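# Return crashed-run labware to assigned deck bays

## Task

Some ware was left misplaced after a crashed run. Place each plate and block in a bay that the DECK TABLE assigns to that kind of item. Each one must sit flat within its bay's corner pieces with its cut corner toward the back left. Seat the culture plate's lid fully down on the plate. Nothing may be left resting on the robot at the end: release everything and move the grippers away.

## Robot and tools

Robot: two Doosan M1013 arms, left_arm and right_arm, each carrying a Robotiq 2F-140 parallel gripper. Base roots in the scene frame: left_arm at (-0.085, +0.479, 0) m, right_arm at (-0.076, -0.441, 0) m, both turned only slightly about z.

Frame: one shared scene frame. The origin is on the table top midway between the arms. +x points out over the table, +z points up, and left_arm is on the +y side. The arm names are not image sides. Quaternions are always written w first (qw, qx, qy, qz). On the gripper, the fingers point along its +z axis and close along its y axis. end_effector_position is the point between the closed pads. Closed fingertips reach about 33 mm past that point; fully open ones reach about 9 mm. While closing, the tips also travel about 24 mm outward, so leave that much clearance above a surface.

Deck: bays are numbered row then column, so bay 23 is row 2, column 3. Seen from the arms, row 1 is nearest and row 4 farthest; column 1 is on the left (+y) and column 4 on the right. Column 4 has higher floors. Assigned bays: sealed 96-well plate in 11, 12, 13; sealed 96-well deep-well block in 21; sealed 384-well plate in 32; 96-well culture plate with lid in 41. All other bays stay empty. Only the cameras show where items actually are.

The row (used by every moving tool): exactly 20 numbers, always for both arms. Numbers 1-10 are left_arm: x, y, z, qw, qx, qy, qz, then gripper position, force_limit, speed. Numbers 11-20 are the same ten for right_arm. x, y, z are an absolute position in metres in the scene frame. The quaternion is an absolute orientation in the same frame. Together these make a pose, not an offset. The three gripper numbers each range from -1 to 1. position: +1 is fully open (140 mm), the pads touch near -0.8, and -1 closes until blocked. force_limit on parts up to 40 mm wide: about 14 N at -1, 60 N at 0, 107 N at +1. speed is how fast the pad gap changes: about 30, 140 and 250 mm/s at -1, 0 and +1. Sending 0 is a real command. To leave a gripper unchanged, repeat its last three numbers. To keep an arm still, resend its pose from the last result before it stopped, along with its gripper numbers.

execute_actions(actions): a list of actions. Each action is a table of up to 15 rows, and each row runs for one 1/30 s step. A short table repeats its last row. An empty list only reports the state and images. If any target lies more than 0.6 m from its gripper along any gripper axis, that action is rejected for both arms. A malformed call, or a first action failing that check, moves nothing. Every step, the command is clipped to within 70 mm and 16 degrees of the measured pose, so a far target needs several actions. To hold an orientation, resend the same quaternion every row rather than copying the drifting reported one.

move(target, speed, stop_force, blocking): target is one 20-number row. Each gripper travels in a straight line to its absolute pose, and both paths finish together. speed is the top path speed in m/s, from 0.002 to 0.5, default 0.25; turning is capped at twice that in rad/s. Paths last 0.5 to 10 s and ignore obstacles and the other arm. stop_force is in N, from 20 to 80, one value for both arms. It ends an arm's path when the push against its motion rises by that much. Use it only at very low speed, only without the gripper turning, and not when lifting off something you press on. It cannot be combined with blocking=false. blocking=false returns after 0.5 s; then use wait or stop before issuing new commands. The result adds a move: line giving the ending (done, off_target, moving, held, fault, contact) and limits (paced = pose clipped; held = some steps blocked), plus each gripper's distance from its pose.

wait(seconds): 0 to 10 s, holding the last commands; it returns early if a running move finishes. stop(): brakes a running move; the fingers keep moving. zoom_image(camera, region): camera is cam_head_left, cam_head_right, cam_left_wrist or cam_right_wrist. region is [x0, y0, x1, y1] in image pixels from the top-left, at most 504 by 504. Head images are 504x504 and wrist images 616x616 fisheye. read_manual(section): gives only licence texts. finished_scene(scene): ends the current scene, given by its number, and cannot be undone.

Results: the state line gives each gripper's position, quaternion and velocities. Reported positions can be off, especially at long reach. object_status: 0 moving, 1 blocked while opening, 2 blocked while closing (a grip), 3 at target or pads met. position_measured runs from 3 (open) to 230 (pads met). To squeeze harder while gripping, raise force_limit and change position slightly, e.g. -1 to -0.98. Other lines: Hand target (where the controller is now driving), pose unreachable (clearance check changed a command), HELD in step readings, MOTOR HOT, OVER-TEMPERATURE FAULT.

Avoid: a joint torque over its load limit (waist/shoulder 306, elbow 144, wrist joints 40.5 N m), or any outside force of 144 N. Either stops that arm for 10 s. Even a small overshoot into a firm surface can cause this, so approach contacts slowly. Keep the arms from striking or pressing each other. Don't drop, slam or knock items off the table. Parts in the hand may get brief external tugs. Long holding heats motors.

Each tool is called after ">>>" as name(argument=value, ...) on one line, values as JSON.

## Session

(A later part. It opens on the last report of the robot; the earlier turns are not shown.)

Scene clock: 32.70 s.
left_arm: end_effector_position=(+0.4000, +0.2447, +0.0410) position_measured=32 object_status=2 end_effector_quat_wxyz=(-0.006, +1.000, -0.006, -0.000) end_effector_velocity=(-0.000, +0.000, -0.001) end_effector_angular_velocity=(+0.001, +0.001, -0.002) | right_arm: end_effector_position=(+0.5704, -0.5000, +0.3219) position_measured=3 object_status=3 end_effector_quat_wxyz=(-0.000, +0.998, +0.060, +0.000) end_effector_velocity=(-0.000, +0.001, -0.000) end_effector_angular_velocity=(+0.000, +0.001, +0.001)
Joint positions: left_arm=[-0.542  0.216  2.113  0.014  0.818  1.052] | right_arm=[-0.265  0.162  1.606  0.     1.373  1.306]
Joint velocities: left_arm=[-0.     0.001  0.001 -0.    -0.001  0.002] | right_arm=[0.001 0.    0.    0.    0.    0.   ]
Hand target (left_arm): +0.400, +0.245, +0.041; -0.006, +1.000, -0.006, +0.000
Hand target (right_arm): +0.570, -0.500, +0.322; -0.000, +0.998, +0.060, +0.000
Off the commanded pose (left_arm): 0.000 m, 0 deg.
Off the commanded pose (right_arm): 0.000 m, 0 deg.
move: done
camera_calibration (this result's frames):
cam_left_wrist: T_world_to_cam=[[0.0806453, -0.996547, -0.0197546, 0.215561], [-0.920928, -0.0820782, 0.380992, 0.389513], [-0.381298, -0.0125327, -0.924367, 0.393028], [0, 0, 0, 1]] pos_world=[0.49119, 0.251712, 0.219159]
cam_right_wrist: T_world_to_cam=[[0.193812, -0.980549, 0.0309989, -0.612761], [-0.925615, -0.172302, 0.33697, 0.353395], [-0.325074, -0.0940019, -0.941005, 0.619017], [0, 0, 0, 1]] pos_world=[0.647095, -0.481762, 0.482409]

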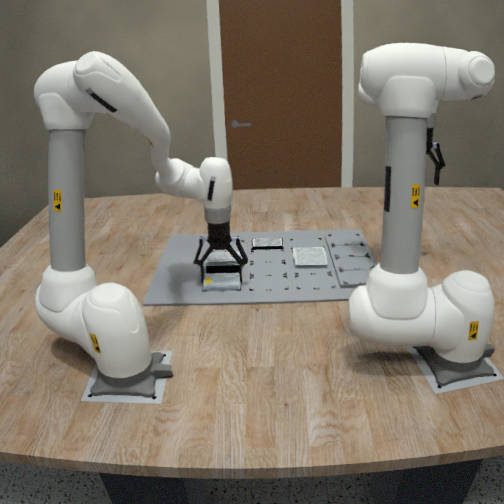

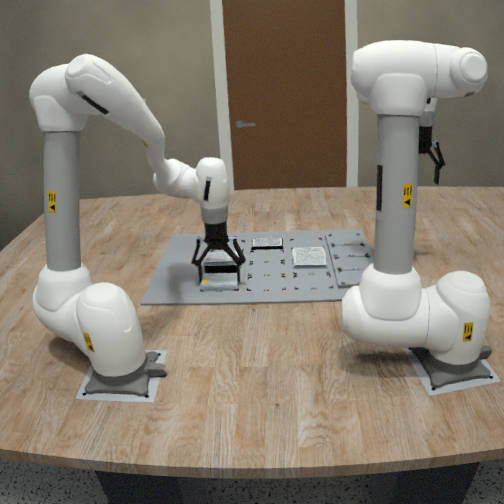

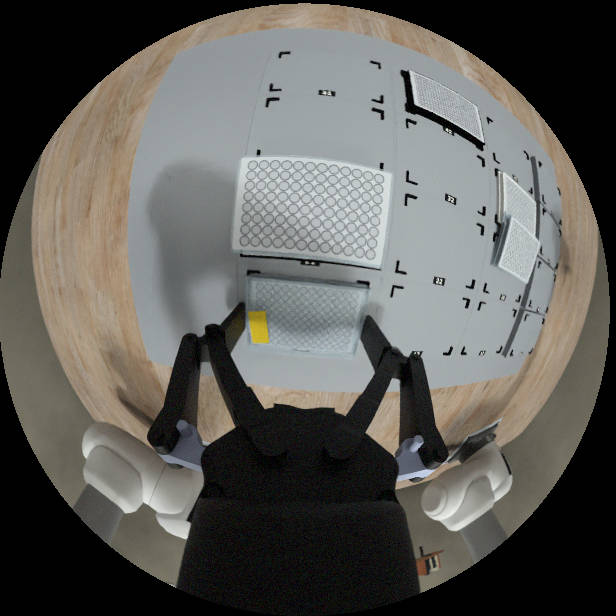

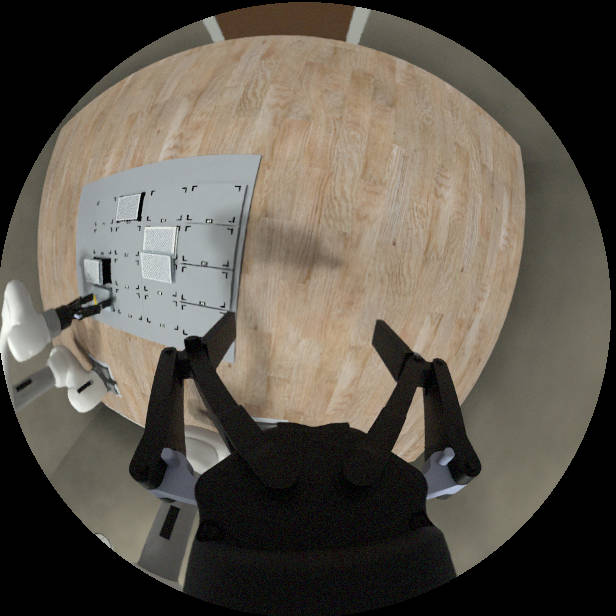

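Parallel now. Lower gently.

>>> move(target=[0.400,0.2447,0.029,-0.006,1,-0.006,0,0.72,-0.5,-1,0.5704,-0.5,0.3219,0,0.998,0.06,0,1,0,0], speed=0.005, stop_force=20)

>>> zoom_image(camera="cam_left_wrist", region=[220,250,390,370])

>>> zoom_image(camera="cam_head_left", region=[180,250,280,300])

Scene clock: 34.93 s.
left_arm: end_effector_position=(+0.4000, +0.2447, +0.0339) position_measured=32 object_status=2 end_effector_quat_wxyz=(-0.006, +1.000, -0.006, -0.000) end_effector_velocity=(+0.000, +0.000, +0.001) end_effector_angular_velocity=(+0.000, +0.000, -0.000) | right_arm: end_effector_position=(+0.5704, -0.5000, +0.3219) position_measured=3 object_status=3 end_effector_quat_wxyz=(-0.000, +0.998, +0.060, +0.000) end_effector_velocity=(-0.000, -0.000, +0.000) end_effector_angular_velocity=(-0.000, +0.000, -0.001)
Joint positions: left_arm=[-0.542  0.226  2.118  0.015  0.804  1.052] | right_arm=[-0.265  0.162  1.606  0.     1.373  1.306]
Joint velocities: left_arm=[-0.    -0.001 -0.001  0.001  0.002 -0.   ] | right_arm=[-0.    -0.    -0.    -0.     0.     0.001]
Hand target (left_arm): +0.400, +0.245, +0.034; -0.006, +1.000, -0.006, +0.000
Hand target (right_arm): +0.570, -0.500, +0.322; -0.000, +0.998, +0.060, +0.000
Off the commanded pose (left_arm): 0.005 m, 0 deg.
Off the commanded pose (right_arm): 0.000 m, 0 deg.
move: contact (left_arm)
camera_calibration (this result's frames):
cam_left_wrist: T_world_to_cam=[[0.0806865, -0.996543, -0.019798, 0.215413], [-0.920898, -0.0821321, 0.381053, 0.392204], [-0.381362, -0.0125139, -0.924341, 0.386487], [0, 0, 0, 1]] pos_world=[0.49119, 0.251717, 0.21206]
cam_right_wrist: T_world_to_cam=[[0.193812, -0.980549, 0.030999, -0.612761], [-0.925615, -0.172301, 0.33697, 0.353395], [-0.325074, -0.094002, -0.941005, 0.619017], [0, 0, 0, 1]] pos_world=[0.647095, -0.481763, 0.48241]

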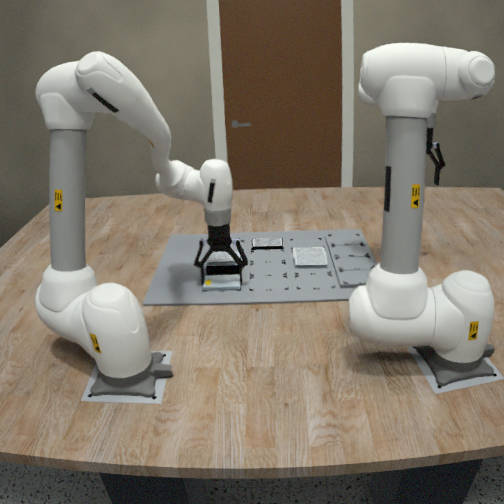

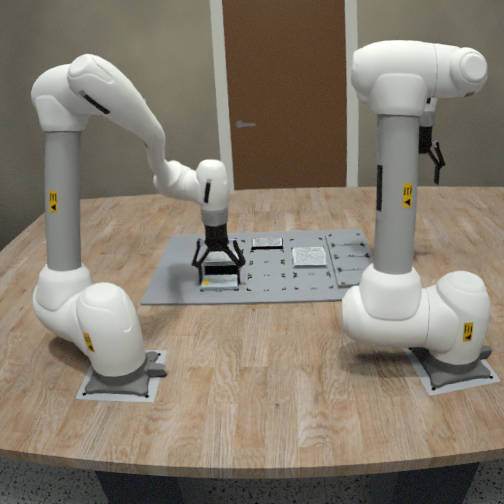

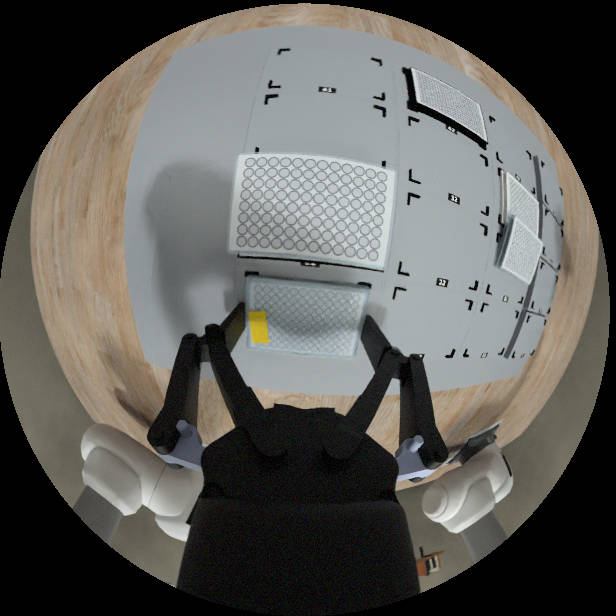

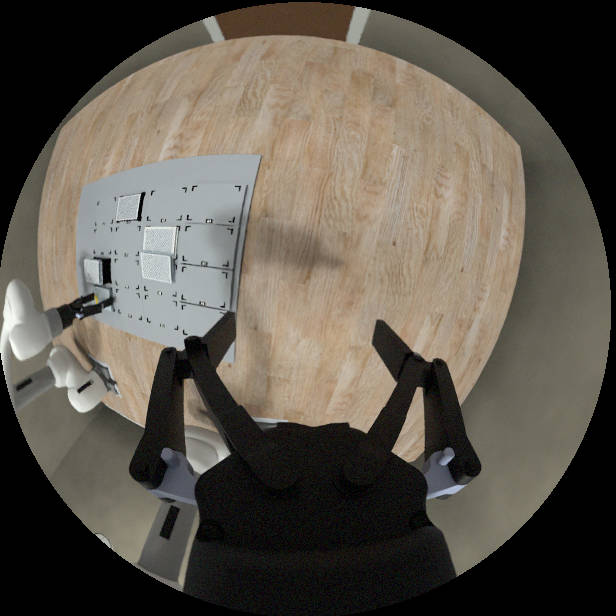

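Region (220, 250, 390, 370) of cam_left_wrist's 616x616 image, scaled by 2.965, with more detail than that image has; it fills the top 356 rows of this view, and the rest is white.

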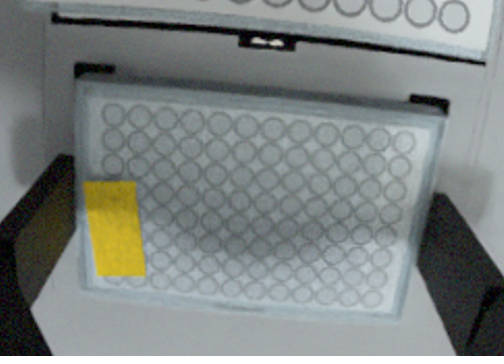

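Region (180, 250, 280, 300) of cam_head_left's 504x504 image, scaled by 5.040, with more detail than that image has.

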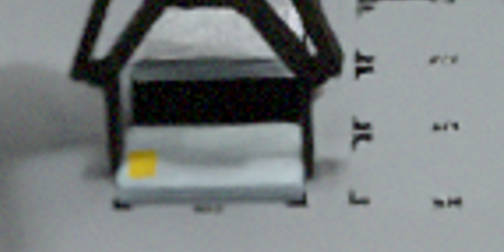

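>>> move(target=[0.400,0.2447,0.036,-0.006,1,-0.006,0,0.72,-0.5,-1,0.5704,-0.5,0.3219,0,0.998,0.06,0,1,0,0], speed=0.005)

>>> move(target=[0.402,0.2447,0.036,-0.006,1,-0.006,0,0.72,-0.5,-1,0.5704,-0.5,0.3219,0,0.998,0.06,0,1,0,0], speed=0.005)

>>> move(target=[0.402,0.2447,0.024,-0.006,1,-0.006,0,0.72,-0.5,-1,0.5704,-0.5,0.3219,0,0.998,0.06,0,1,0,0], speed=0.005, stop_force=20)

>>> zoom_image(camera="cam_left_wrist", region=[220,250,390,370])

Scene clock: 36.20 s.
left_arm: end_effector_position=(+0.4000, +0.2447, +0.0360) position_measured=32 object_status=2 end_effector_quat_wxyz=(-0.006, +1.000, -0.006, +0.000) end_effector_velocity=(-0.001, +0.000, -0.001) end_effector_angular_velocity=(+0.000, +0.002, +0.000) | right_arm: end_effector_position=(+0.5704, -0.5000, +0.3219) position_measured=3 object_status=3 end_effector_quat_wxyz=(-0.000, +0.998, +0.060, +0.000) end_effector_velocity=(-0.000, -0.000, +0.000) end_effector_angular_velocity=(+0.000, +0.001, -0.002)
Joint positions: left_arm=[-0.542  0.223  2.117  0.015  0.808  1.052] | right_arm=[-0.265  0.162  1.606  0.     1.373  1.306]
Joint velocities: left_arm=[-0.     0.001  0.001 -0.001 -0.     0.   ] | right_arm=[-0.    -0.    -0.     0.     0.001  0.001]
Hand target (left_arm): +0.400, +0.245, +0.036; -0.006, +1.000, -0.006, -0.000
Hand target (right_arm): +0.570, -0.500, +0.322; -0.000, +0.998, +0.060, +0.000
Off the commanded pose (left_arm): 0.000 m, 0 deg.
Off the commanded pose (right_arm): 0.000 m, 0 deg.
move: done
camera_calibration (this result's frames):
cam_left_wrist: T_world_to_cam=[[0.0807316, -0.99654, -0.0197843, 0.215433], [-0.920931, -0.0821697, 0.380966, 0.391454], [-0.381273, -0.012536, -0.924378, 0.388409], [0, 0, 0, 1]] pos_world=[0.4912, 0.251723, 0.214168]
cam_right_wrist: T_world_to_cam=[[0.193812, -0.980549, 0.0309989, -0.612761], [-0.925615, -0.172302, 0.33697, 0.353395], [-0.325074, -0.094002, -0.941005, 0.619017], [0, 0, 0, 1]] pos_world=[0.647095, -0.481763, 0.482409]

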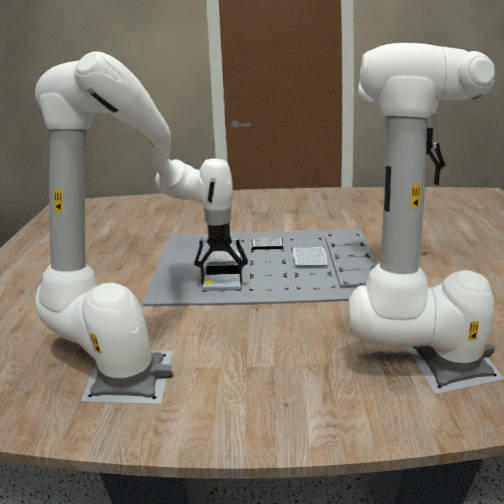

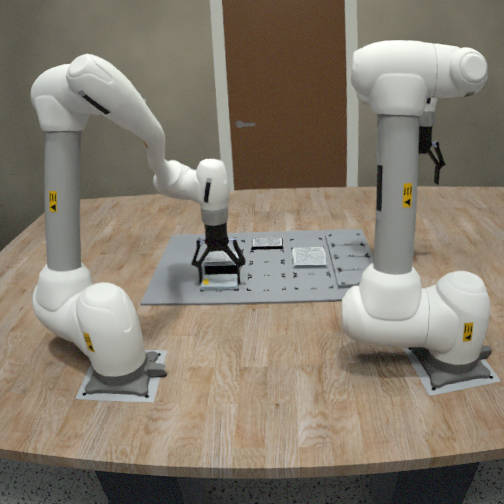

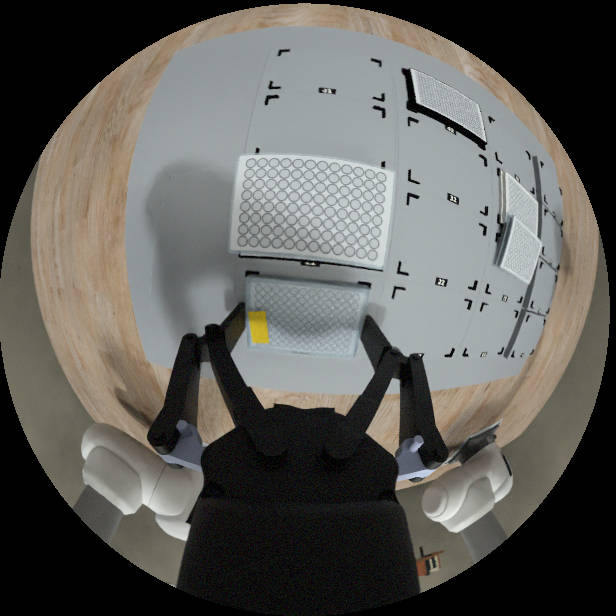

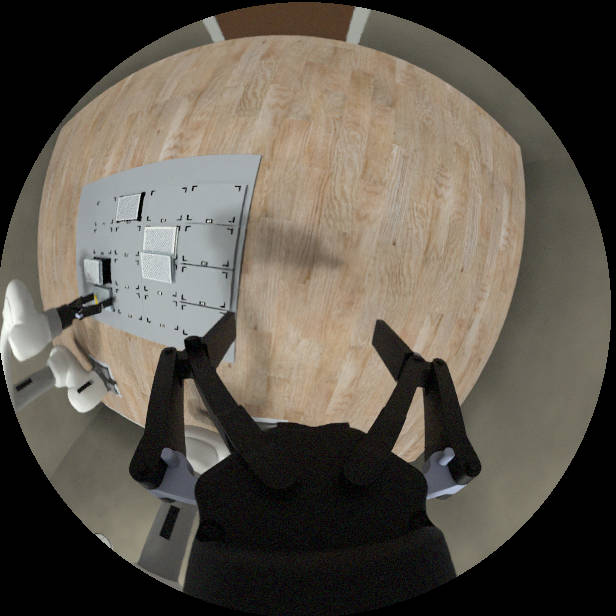

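Scene clock: 36.90 s.
left_arm: end_effector_position=(+0.4019, +0.2447, +0.0360) position_measured=32 object_status=2 end_effector_quat_wxyz=(-0.006, +1.000, -0.006, -0.000) end_effector_velocity=(-0.000, -0.000, +0.000) end_effector_angular_velocity=(+0.000, +0.001, -0.000) | right_arm: end_effector_position=(+0.5704, -0.5000, +0.3219) position_measured=3 object_status=3 end_effector_quat_wxyz=(-0.000, +0.998, +0.060, +0.000) end_effector_velocity=(-0.001, +0.000, +0.000) end_effector_angular_velocity=(+0.000, +0.002, +0.000)
Joint positions: left_arm=[-0.54   0.225  2.113  0.014  0.809  1.054] | right_arm=[-0.265  0.162  1.606  0.     1.373  1.306]
Joint velocities: left_arm=[-0.    -0.     0.    -0.     0.001  0.   ] | right_arm=[ 0.    -0.     0.     0.     0.002 -0.   ]
Hand target (left_arm): +0.402, +0.245, +0.036; -0.006, +1.000, -0.006, +0.000
Hand target (right_arm): +0.570, -0.500, +0.322; -0.000, +0.998, +0.060, -0.000
Off the commanded pose (left_arm): 0.000 m, 0 deg.
Off the commanded pose (right_arm): 0.000 m, 0 deg.
move: done
camera_calibration (this result's frames):
cam_left_wrist: T_world_to_cam=[[0.0805979, -0.996549, -0.0198531, 0.215344], [-0.920876, -0.0820703, 0.381119, 0.393174], [-0.381433, -0.0124352, -0.924313, 0.389176], [0, 0, 0, 1]] pos_world=[0.493153, 0.251708, 0.214149]
cam_right_wrist: T_world_to_cam=[[0.193812, -0.980549, 0.030999, -0.612761], [-0.925615, -0.172301, 0.33697, 0.353395], [-0.325074, -0.094002, -0.941005, 0.619017], [0, 0, 0, 1]] pos_world=[0.647095, -0.481763, 0.48241]

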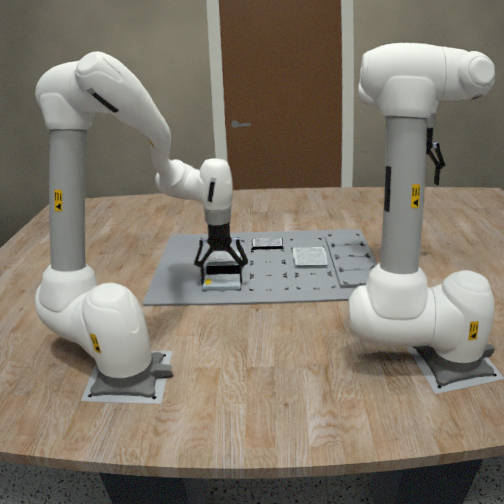

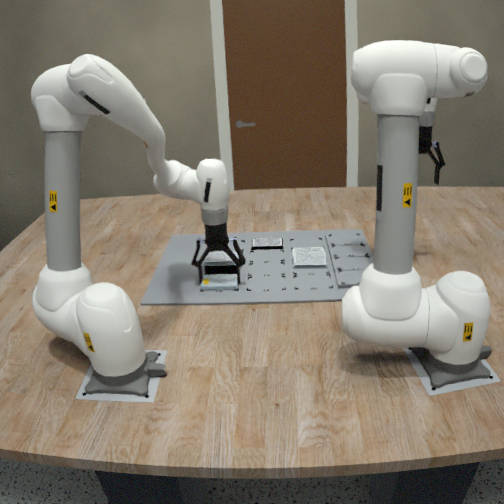

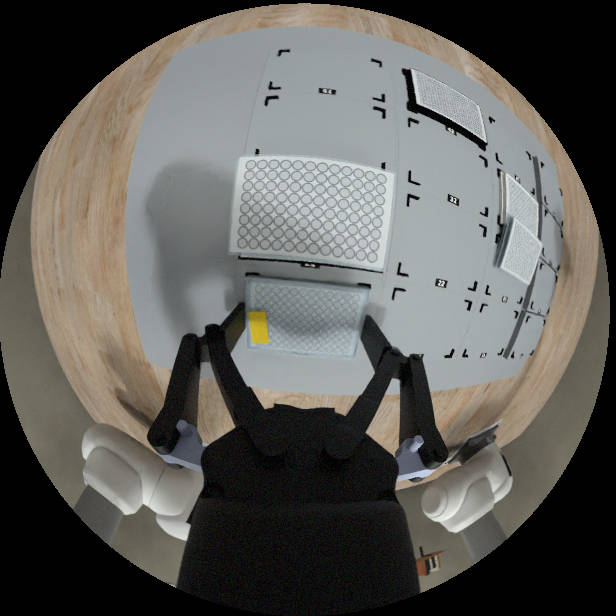

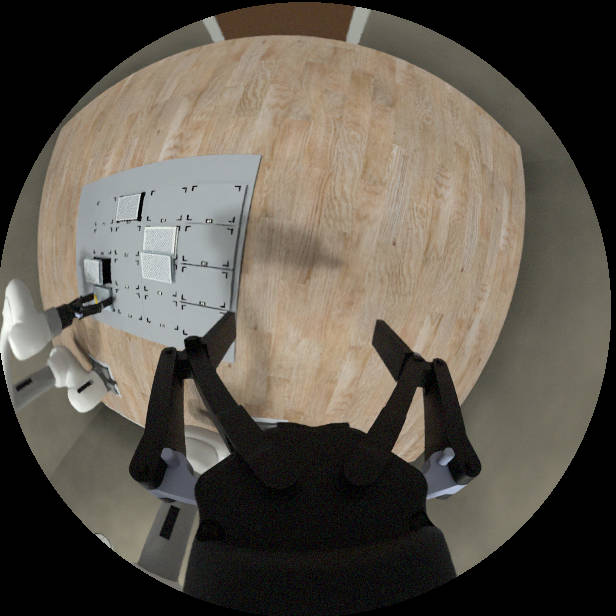

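Scene clock: 37.50 s.
left_arm: end_effector_position=(+0.4019, +0.2447, +0.0345) position_measured=32 object_status=2 end_effector_quat_wxyz=(-0.006, +1.000, -0.006, -0.000) end_effector_velocity=(-0.000, +0.000, +0.000) end_effector_angular_velocity=(+0.000, +0.001, +0.000) | right_arm: end_effector_position=(+0.5704, -0.5000, +0.3219) position_measured=3 object_status=3 end_effector_quat_wxyz=(-0.000, +0.998, +0.060, +0.000) end_effector_velocity=(-0.000, -0.000, +0.000) end_effector_angular_velocity=(-0.000, -0.000, +0.000)
Joint positions: left_arm=[-0.54   0.227  2.114  0.014  0.806  1.054] | right_arm=[-0.265  0.162  1.606  0.     1.373  1.306]
Joint velocities: left_arm=[ 0.001 -0.    -0.001 -0.001  0.002  0.001] | right_arm=[-0.    -0.    -0.    -0.     0.    -0.001]
Hand target (left_arm): +0.402, +0.245, +0.035; -0.006, +1.000, -0.006, -0.000
Hand target (right_arm): +0.570, -0.500, +0.322; -0.000, +0.998, +0.060, +0.000
Off the commanded pose (left_arm): 0.011 m, 0 deg.
Off the commanded pose (right_arm): 0.000 m, 0 deg.
move: contact (left_arm)
camera_calibration (this result's frames):
cam_left_wrist: T_world_to_cam=[[0.0805728, -0.996551, -0.0198447, 0.215312], [-0.92086, -0.0820433, 0.381163, 0.393729], [-0.381476, -0.0124371, -0.924295, 0.387821], [0, 0, 0, 1]] pos_world=[0.493166, 0.251696, 0.212659]
cam_right_wrist: T_world_to_cam=[[0.193812, -0.980549, 0.030999, -0.612761], [-0.925615, -0.172301, 0.33697, 0.353395], [-0.325074, -0.0940021, -0.941005, 0.619017], [0, 0, 0, 1]] pos_world=[0.647095, -0.481763, 0.48241]

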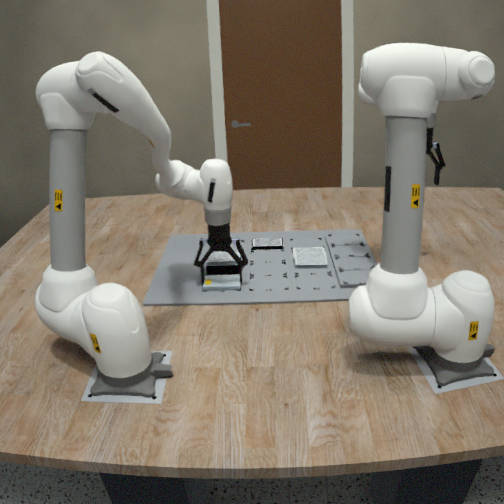

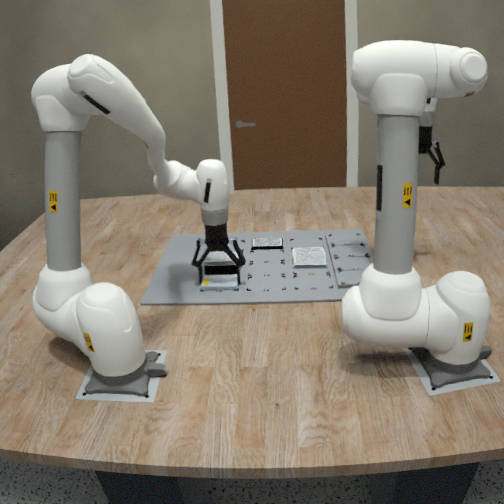

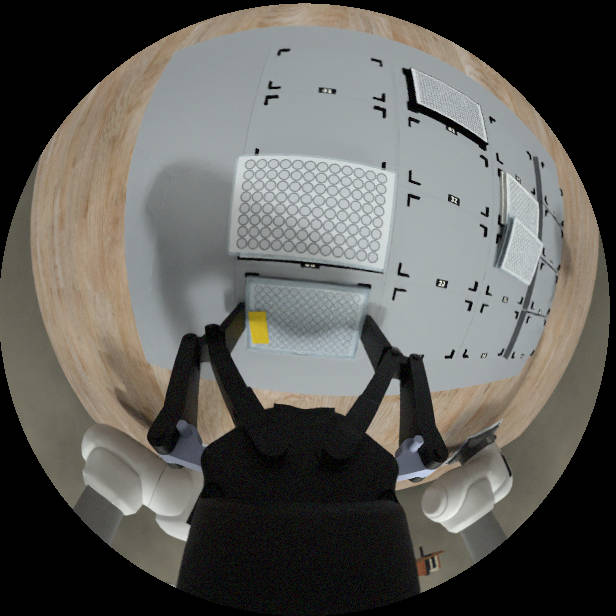

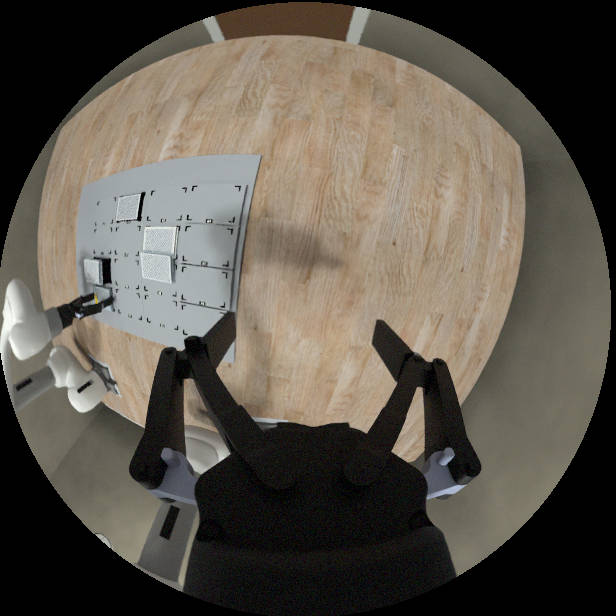

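Region (220, 250, 390, 370) of cam_left_wrist's 616x616 image, scaled by 2.965, with more detail than that image has; it fills the top 356 rows of this view, and the rest is white.

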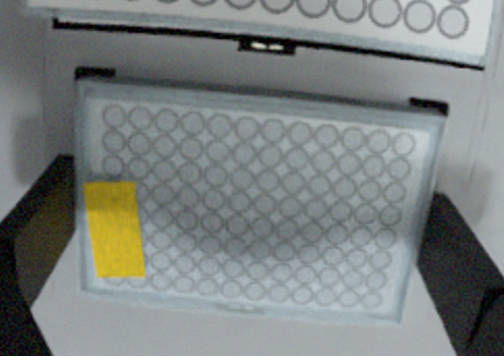

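>>> move(target=[0.4008,0.2447,0.035,-0.006,1,-0.006,0,1,-0.5,-1,0.5704,-0.5,0.3219,0,0.998,0.06,0,1,0,0], speed=0.005)

>>> move(target=[0.4008,0.2447,0.10,0,1,-0.015,0,1,-0.5,-1,0.5704,-0.5,0.3219,0,0.998,0.06,0,1,0,0], speed=0.08)

>>> zoom_image(camera="cam_left_wrist", region=[220,160,390,350])

>>> zoom_image(camera="cam_head_left", region=[180,250,280,300])

Scene clock: 38.73 s.
left_arm: end_effector_position=(+0.4008, +0.2447, +0.0350) position_measured=3 object_status=3 end_effector_quat_wxyz=(-0.006, +1.000, -0.006, -0.000) end_effector_velocity=(+0.000, +0.001, +0.000) end_effector_angular_velocity=(+0.001, -0.001, -0.001) | right_arm: end_effector_position=(+0.5704, -0.5000, +0.3219) position_measured=3 object_status=3 end_effector_quat_wxyz=(-0.000, +0.998, +0.060, +0.000) end_effector_velocity=(+0.000, -0.001, +0.000) end_effector_angular_velocity=(-0.000, -0.001, -0.001)
Joint positions: left_arm=[-0.541  0.225  2.116  0.014  0.806  1.052] | right_arm=[-0.265  0.162  1.606  0.     1.373  1.306]
Joint velocities: left_arm=[ 0.    -0.001  0.001  0.002 -0.     0.   ] | right_arm=[-0.001 -0.     0.    -0.    -0.    -0.   ]
Hand target (left_arm): +0.401, +0.245, +0.035; -0.006, +1.000, -0.006, -0.000
Hand target (right_arm): +0.570, -0.500, +0.322; -0.000, +0.998, +0.060, +0.000
Off the commanded pose (left_arm): 0.000 m, 0 deg.
Off the commanded pose (right_arm): 0.000 m, 0 deg.
move: done
camera_calibration (this result's frames):
cam_left_wrist: T_world_to_cam=[[0.0806635, -0.996546, -0.0197371, 0.215366], [-0.920923, -0.0820883, 0.381002, 0.392537], [-0.381306, -0.0125566, -0.924364, 0.387802], [0, 0, 0, 1]] pos_world=[0.491996, 0.251715, 0.213163]
cam_right_wrist: T_world_to_cam=[[0.193812, -0.980549, 0.030999, -0.612761], [-0.925615, -0.172301, 0.33697, 0.353395], [-0.325074, -0.0940021, -0.941005, 0.619017], [0, 0, 0, 1]] pos_world=[0.647095, -0.481763, 0.48241]

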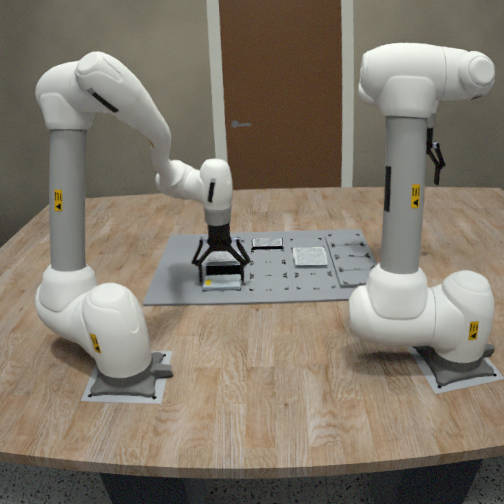

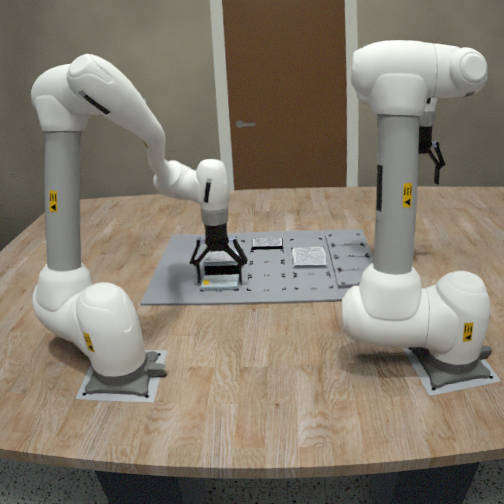

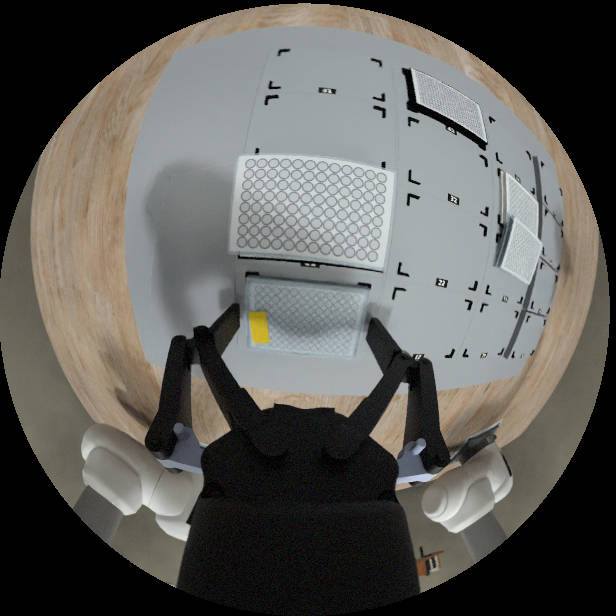

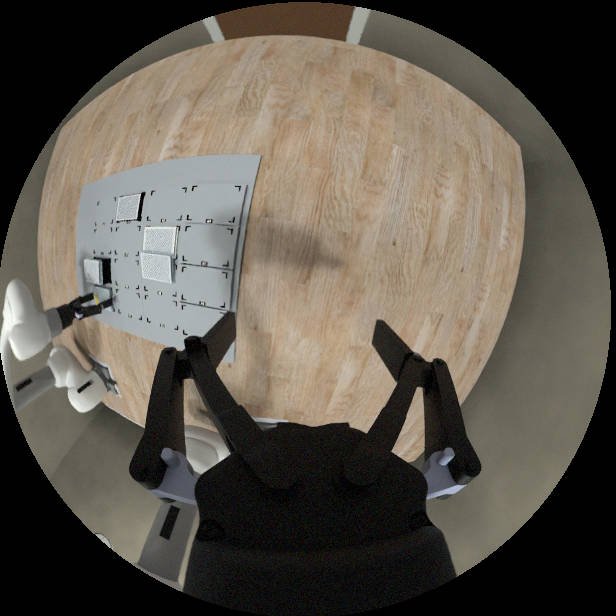

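Scene clock: 39.83 s.
left_arm: end_effector_position=(+0.4008, +0.2447, +0.1001) position_measured=3 object_status=3 end_effector_quat_wxyz=(+0.000, +1.000, -0.015, -0.000) end_effector_velocity=(+0.001, -0.001, +0.001) end_effector_angular_velocity=(-0.001, -0.002, -0.001) | right_arm: end_effector_position=(+0.5704, -0.5000, +0.3219) position_measured=3 object_status=3 end_effector_quat_wxyz=(-0.000, +0.998, +0.060, +0.000) end_effector_velocity=(-0.000, -0.000, +0.000) end_effector_angular_velocity=(+0.000, +0.000, -0.000)
Joint positions: left_arm=[-0.534  0.144  2.066 -0.     0.932  1.087] | right_arm=[-0.265  0.162  1.606  0.     1.373  1.306]
Joint velocities: left_arm=[-0.    -0.001 -0.002  0.001  0.     0.001] | right_arm=[-0.    -0.    -0.     0.     0.001  0.   ]
Hand target (left_arm): +0.401, +0.245, +0.100; +0.000, +1.000, -0.015, -0.000
Hand target (right_arm): +0.570, -0.500, +0.322; -0.000, +0.998, +0.060, +0.000
Off the commanded pose (left_arm): 0.000 m, 0 deg.
Off the commanded pose (right_arm): 0.000 m, 0 deg.
move: done
camera_calibration (this result's frames):
cam_left_wrist: T_world_to_cam=[[0.0626123, -0.998008, -0.00770609, 0.222999], [-0.922141, -0.0608026, 0.382045, 0.362936], [-0.381753, -0.0168146, -0.924112, 0.449144], [0, 0, 0, 1]] pos_world=[0.492178, 0.252174, 0.27812]
cam_right_wrist: T_world_to_cam=[[0.193812, -0.980549, 0.030999, -0.612761], [-0.925615, -0.172301, 0.33697, 0.353395], [-0.325074, -0.094002, -0.941005, 0.619017], [0, 0, 0, 1]] pos_world=[0.647095, -0.481763, 0.48241]

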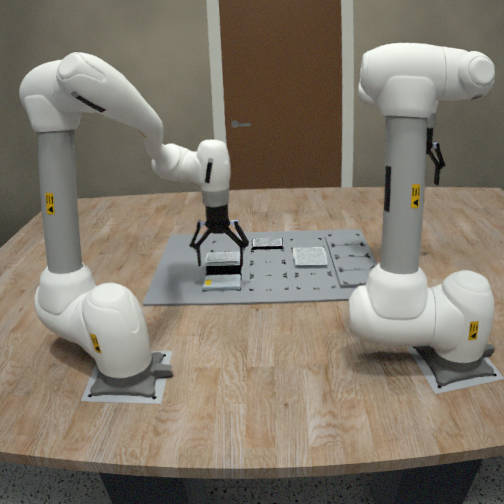

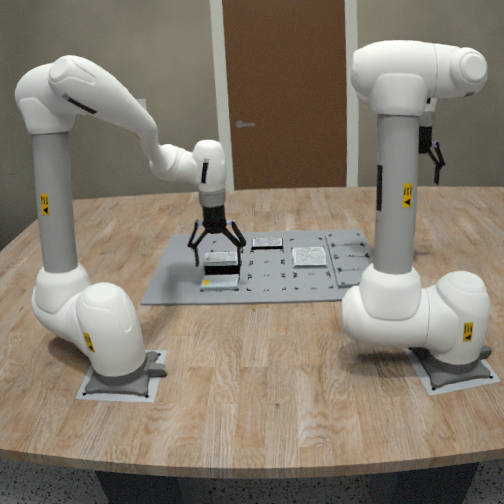

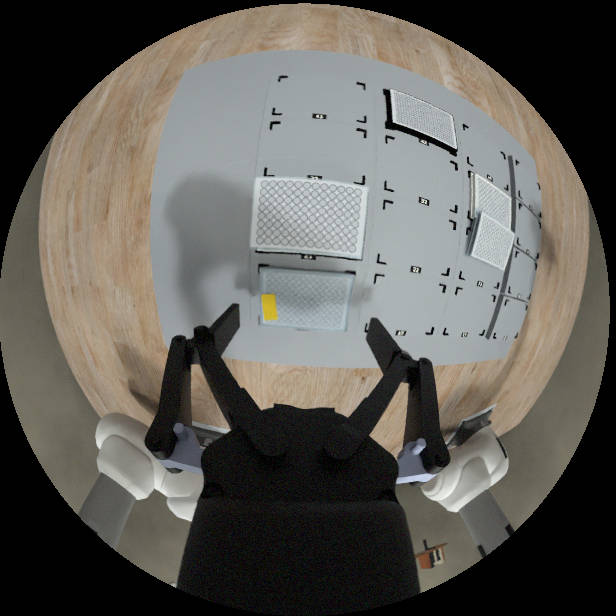

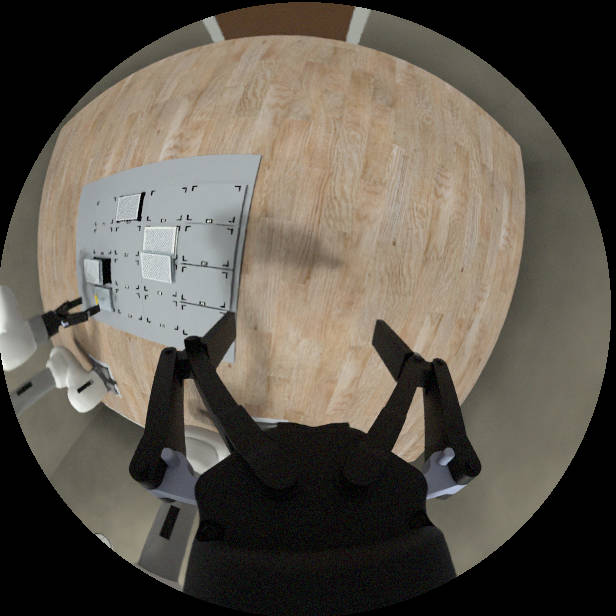

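Region (220, 160, 390, 350) of cam_left_wrist's 616x616 image, scaled by 2.653, with more detail than that image has; it fills the left 451 columns of this view, and the rest is white.

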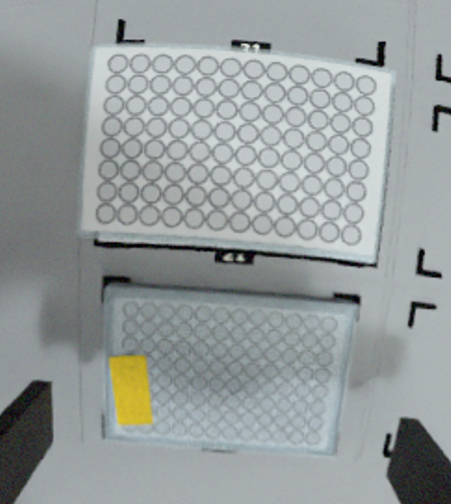

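Region (180, 250, 280, 300) of cam_head_left's 504x504 image, scaled by 5.040, with more detail than that image has.

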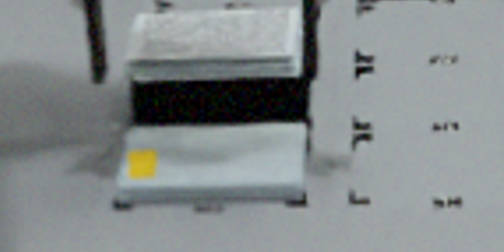

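>>> move(target=[0.4008,0.31,0.05,0,1,-0.015,0,1,-0.5,-1,0.5704,-0.5,0.3219,0,0.998,0.06,0,1,0,0], speed=0.1)

>>> move(target=[0.4008,0.31,0.028,0,1,-0.015,0,1,-0.5,-1,0.5704,-0.5,0.3219,0,0.998,0.06,0,1,0,0], speed=0.007, stop_force=20)

Scene clock: 41.27 s.
left_arm: end_effector_position=(+0.4009, +0.3101, +0.0500) position_measured=3 object_status=3 end_effector_quat_wxyz=(-0.000, +1.000, -0.015, +0.000) end_effector_velocity=(-0.000, +0.001, -0.000) end_effector_angular_velocity=(+0.001, +0.001, -0.000) | right_arm: end_effector_position=(+0.5704, -0.5000, +0.3219) position_measured=3 object_status=3 end_effector_quat_wxyz=(+0.000, +0.998, +0.060, +0.000) end_effector_velocity=(-0.000, -0.000, -0.000) end_effector_angular_velocity=(+0.000, +0.001, -0.000)
Joint positions: left_arm=[-0.423  0.168  2.153  0.     0.82   1.199] | right_arm=[-0.265  0.162  1.606  0.     1.373  1.306]
Joint velocities: left_arm=[ 0.     0.     0.001  0.001  0.    -0.   ] | right_arm=[-0.  0.  0.  0.  0. -0.]
Hand target (left_arm): +0.401, +0.310, +0.050; -0.000, +1.000, -0.015, +0.000
Hand target (right_arm): +0.570, -0.500, +0.322; -0.000, +0.998, +0.060, +0.000
Off the commanded pose (left_arm): 0.000 m, 0 deg.
Off the commanded pose (right_arm): 0.000 m, 0 deg.
move: done
camera_calibration (this result's frames):
cam_left_wrist: T_world_to_cam=[[0.0626202, -0.998006, -0.00793479, 0.287956], [-0.922215, -0.0609006, 0.381853, 0.386222], [-0.381574, -0.0165941, -0.924189, 0.403903], [0, 0, 0, 1]] pos_world=[0.492267, 0.317606, 0.228088]
cam_right_wrist: T_world_to_cam=[[0.193813, -0.980549, 0.030999, -0.612761], [-0.925615, -0.172302, 0.33697, 0.353395], [-0.325074, -0.0940022, -0.941005, 0.619017], [0, 0, 0, 1]] pos_world=[0.647095, -0.481762, 0.48241]

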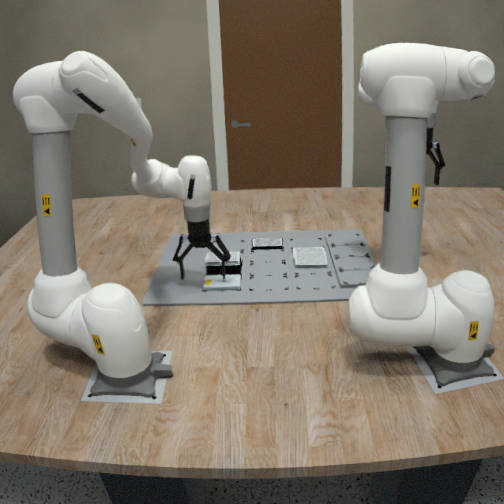

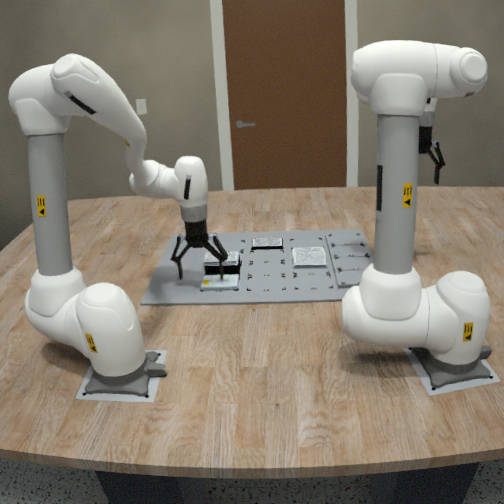

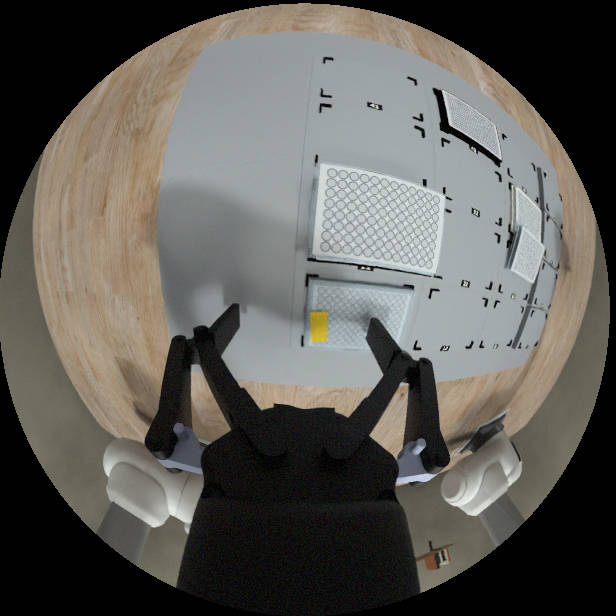

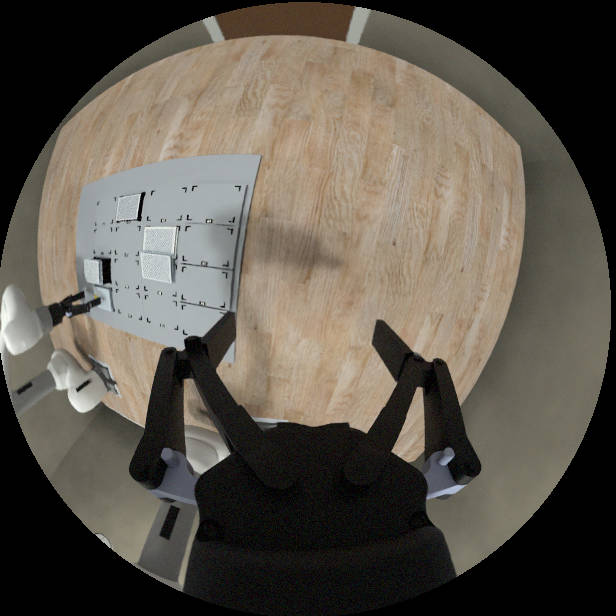

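Scene clock: 43.67 s.
left_arm: end_effector_position=(+0.4008, +0.3100, +0.0354) position_measured=3 object_status=3 end_effector_quat_wxyz=(-0.000, +1.000, -0.015, -0.000) end_effector_velocity=(+0.000, -0.000, +0.001) end_effector_angular_velocity=(-0.000, +0.000, -0.000) | right_arm: end_effector_position=(+0.5704, -0.5000, +0.3219) position_measured=3 object_status=3 end_effector_quat_wxyz=(+0.000, +0.998, +0.060, +0.000) end_effector_velocity=(-0.000, -0.000, +0.000) end_effector_angular_velocity=(-0.000, +0.000, +0.001)
Joint positions: left_arm=[-0.423  0.188  2.164  0.     0.79   1.199] | right_arm=[-0.265  0.162  1.606  0.     1.373  1.306]
Joint velocities: left_arm=[-0.    -0.    -0.001 -0.     0.002  0.   ] | right_arm=[-0.    -0.    -0.    -0.     0.    -0.001]
Hand target (left_arm): +0.401, +0.310, +0.036; -0.000, +1.000, -0.015, +0.000
Hand target (right_arm): +0.570, -0.500, +0.322; -0.000, +0.998, +0.060, +0.000
Off the commanded pose (left_arm): 0.007 m, 0 deg.
Off the commanded pose (right_arm): 0.000 m, 0 deg.
move: contact (left_arm)
camera_calibration (this result's frames):
cam_left_wrist: T_world_to_cam=[[0.0626494, -0.998005, -0.00781536, 0.287733], [-0.922143, -0.0608788, 0.382029, 0.39163], [-0.381743, -0.016727, -0.924117, 0.39049], [0, 0, 0, 1]] pos_world=[0.492179, 0.317533, 0.213494]
cam_right_wrist: T_world_to_cam=[[0.193813, -0.980549, 0.0309991, -0.612761], [-0.925615, -0.172302, 0.33697, 0.353395], [-0.325074, -0.0940021, -0.941005, 0.619017], [0, 0, 0, 1]] pos_world=[0.647095, -0.481763, 0.48241]

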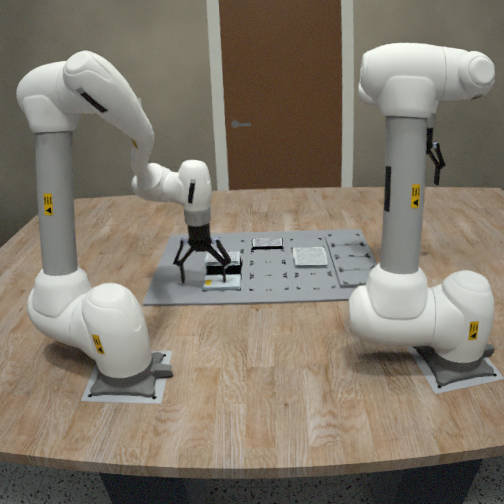

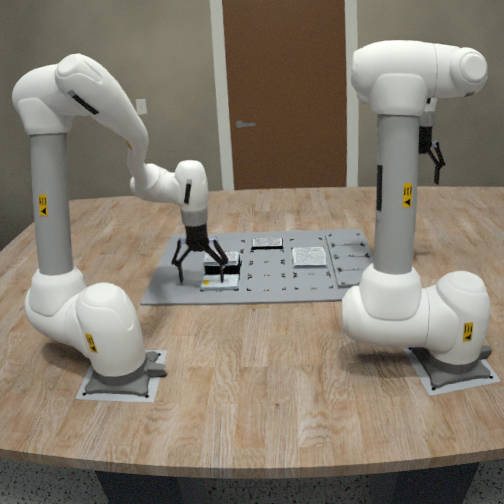

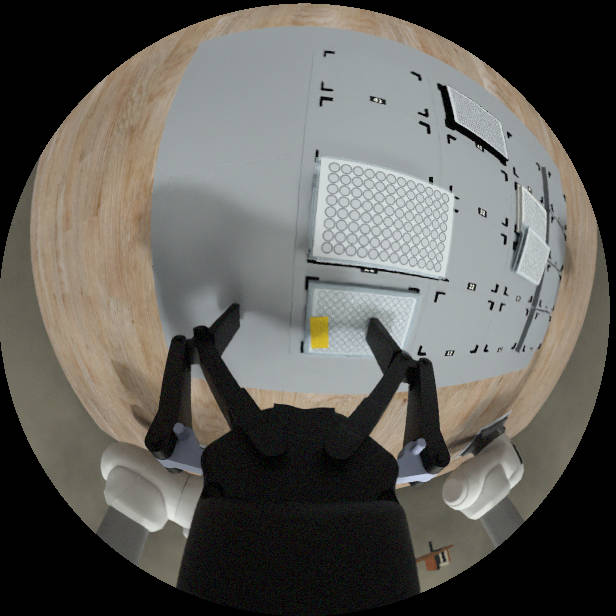

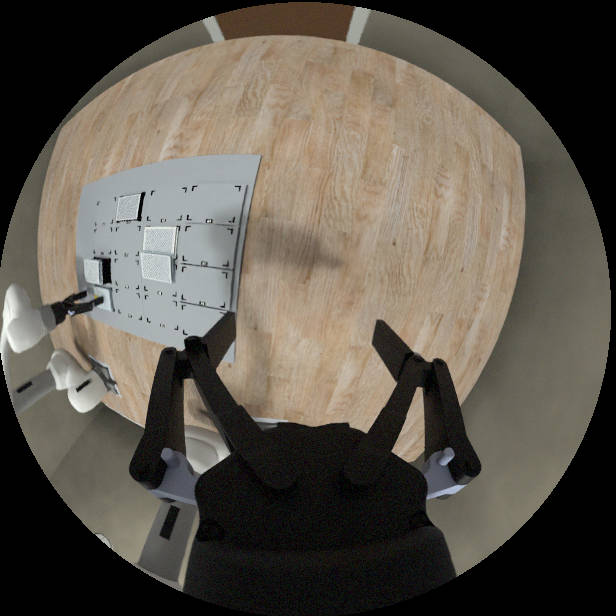

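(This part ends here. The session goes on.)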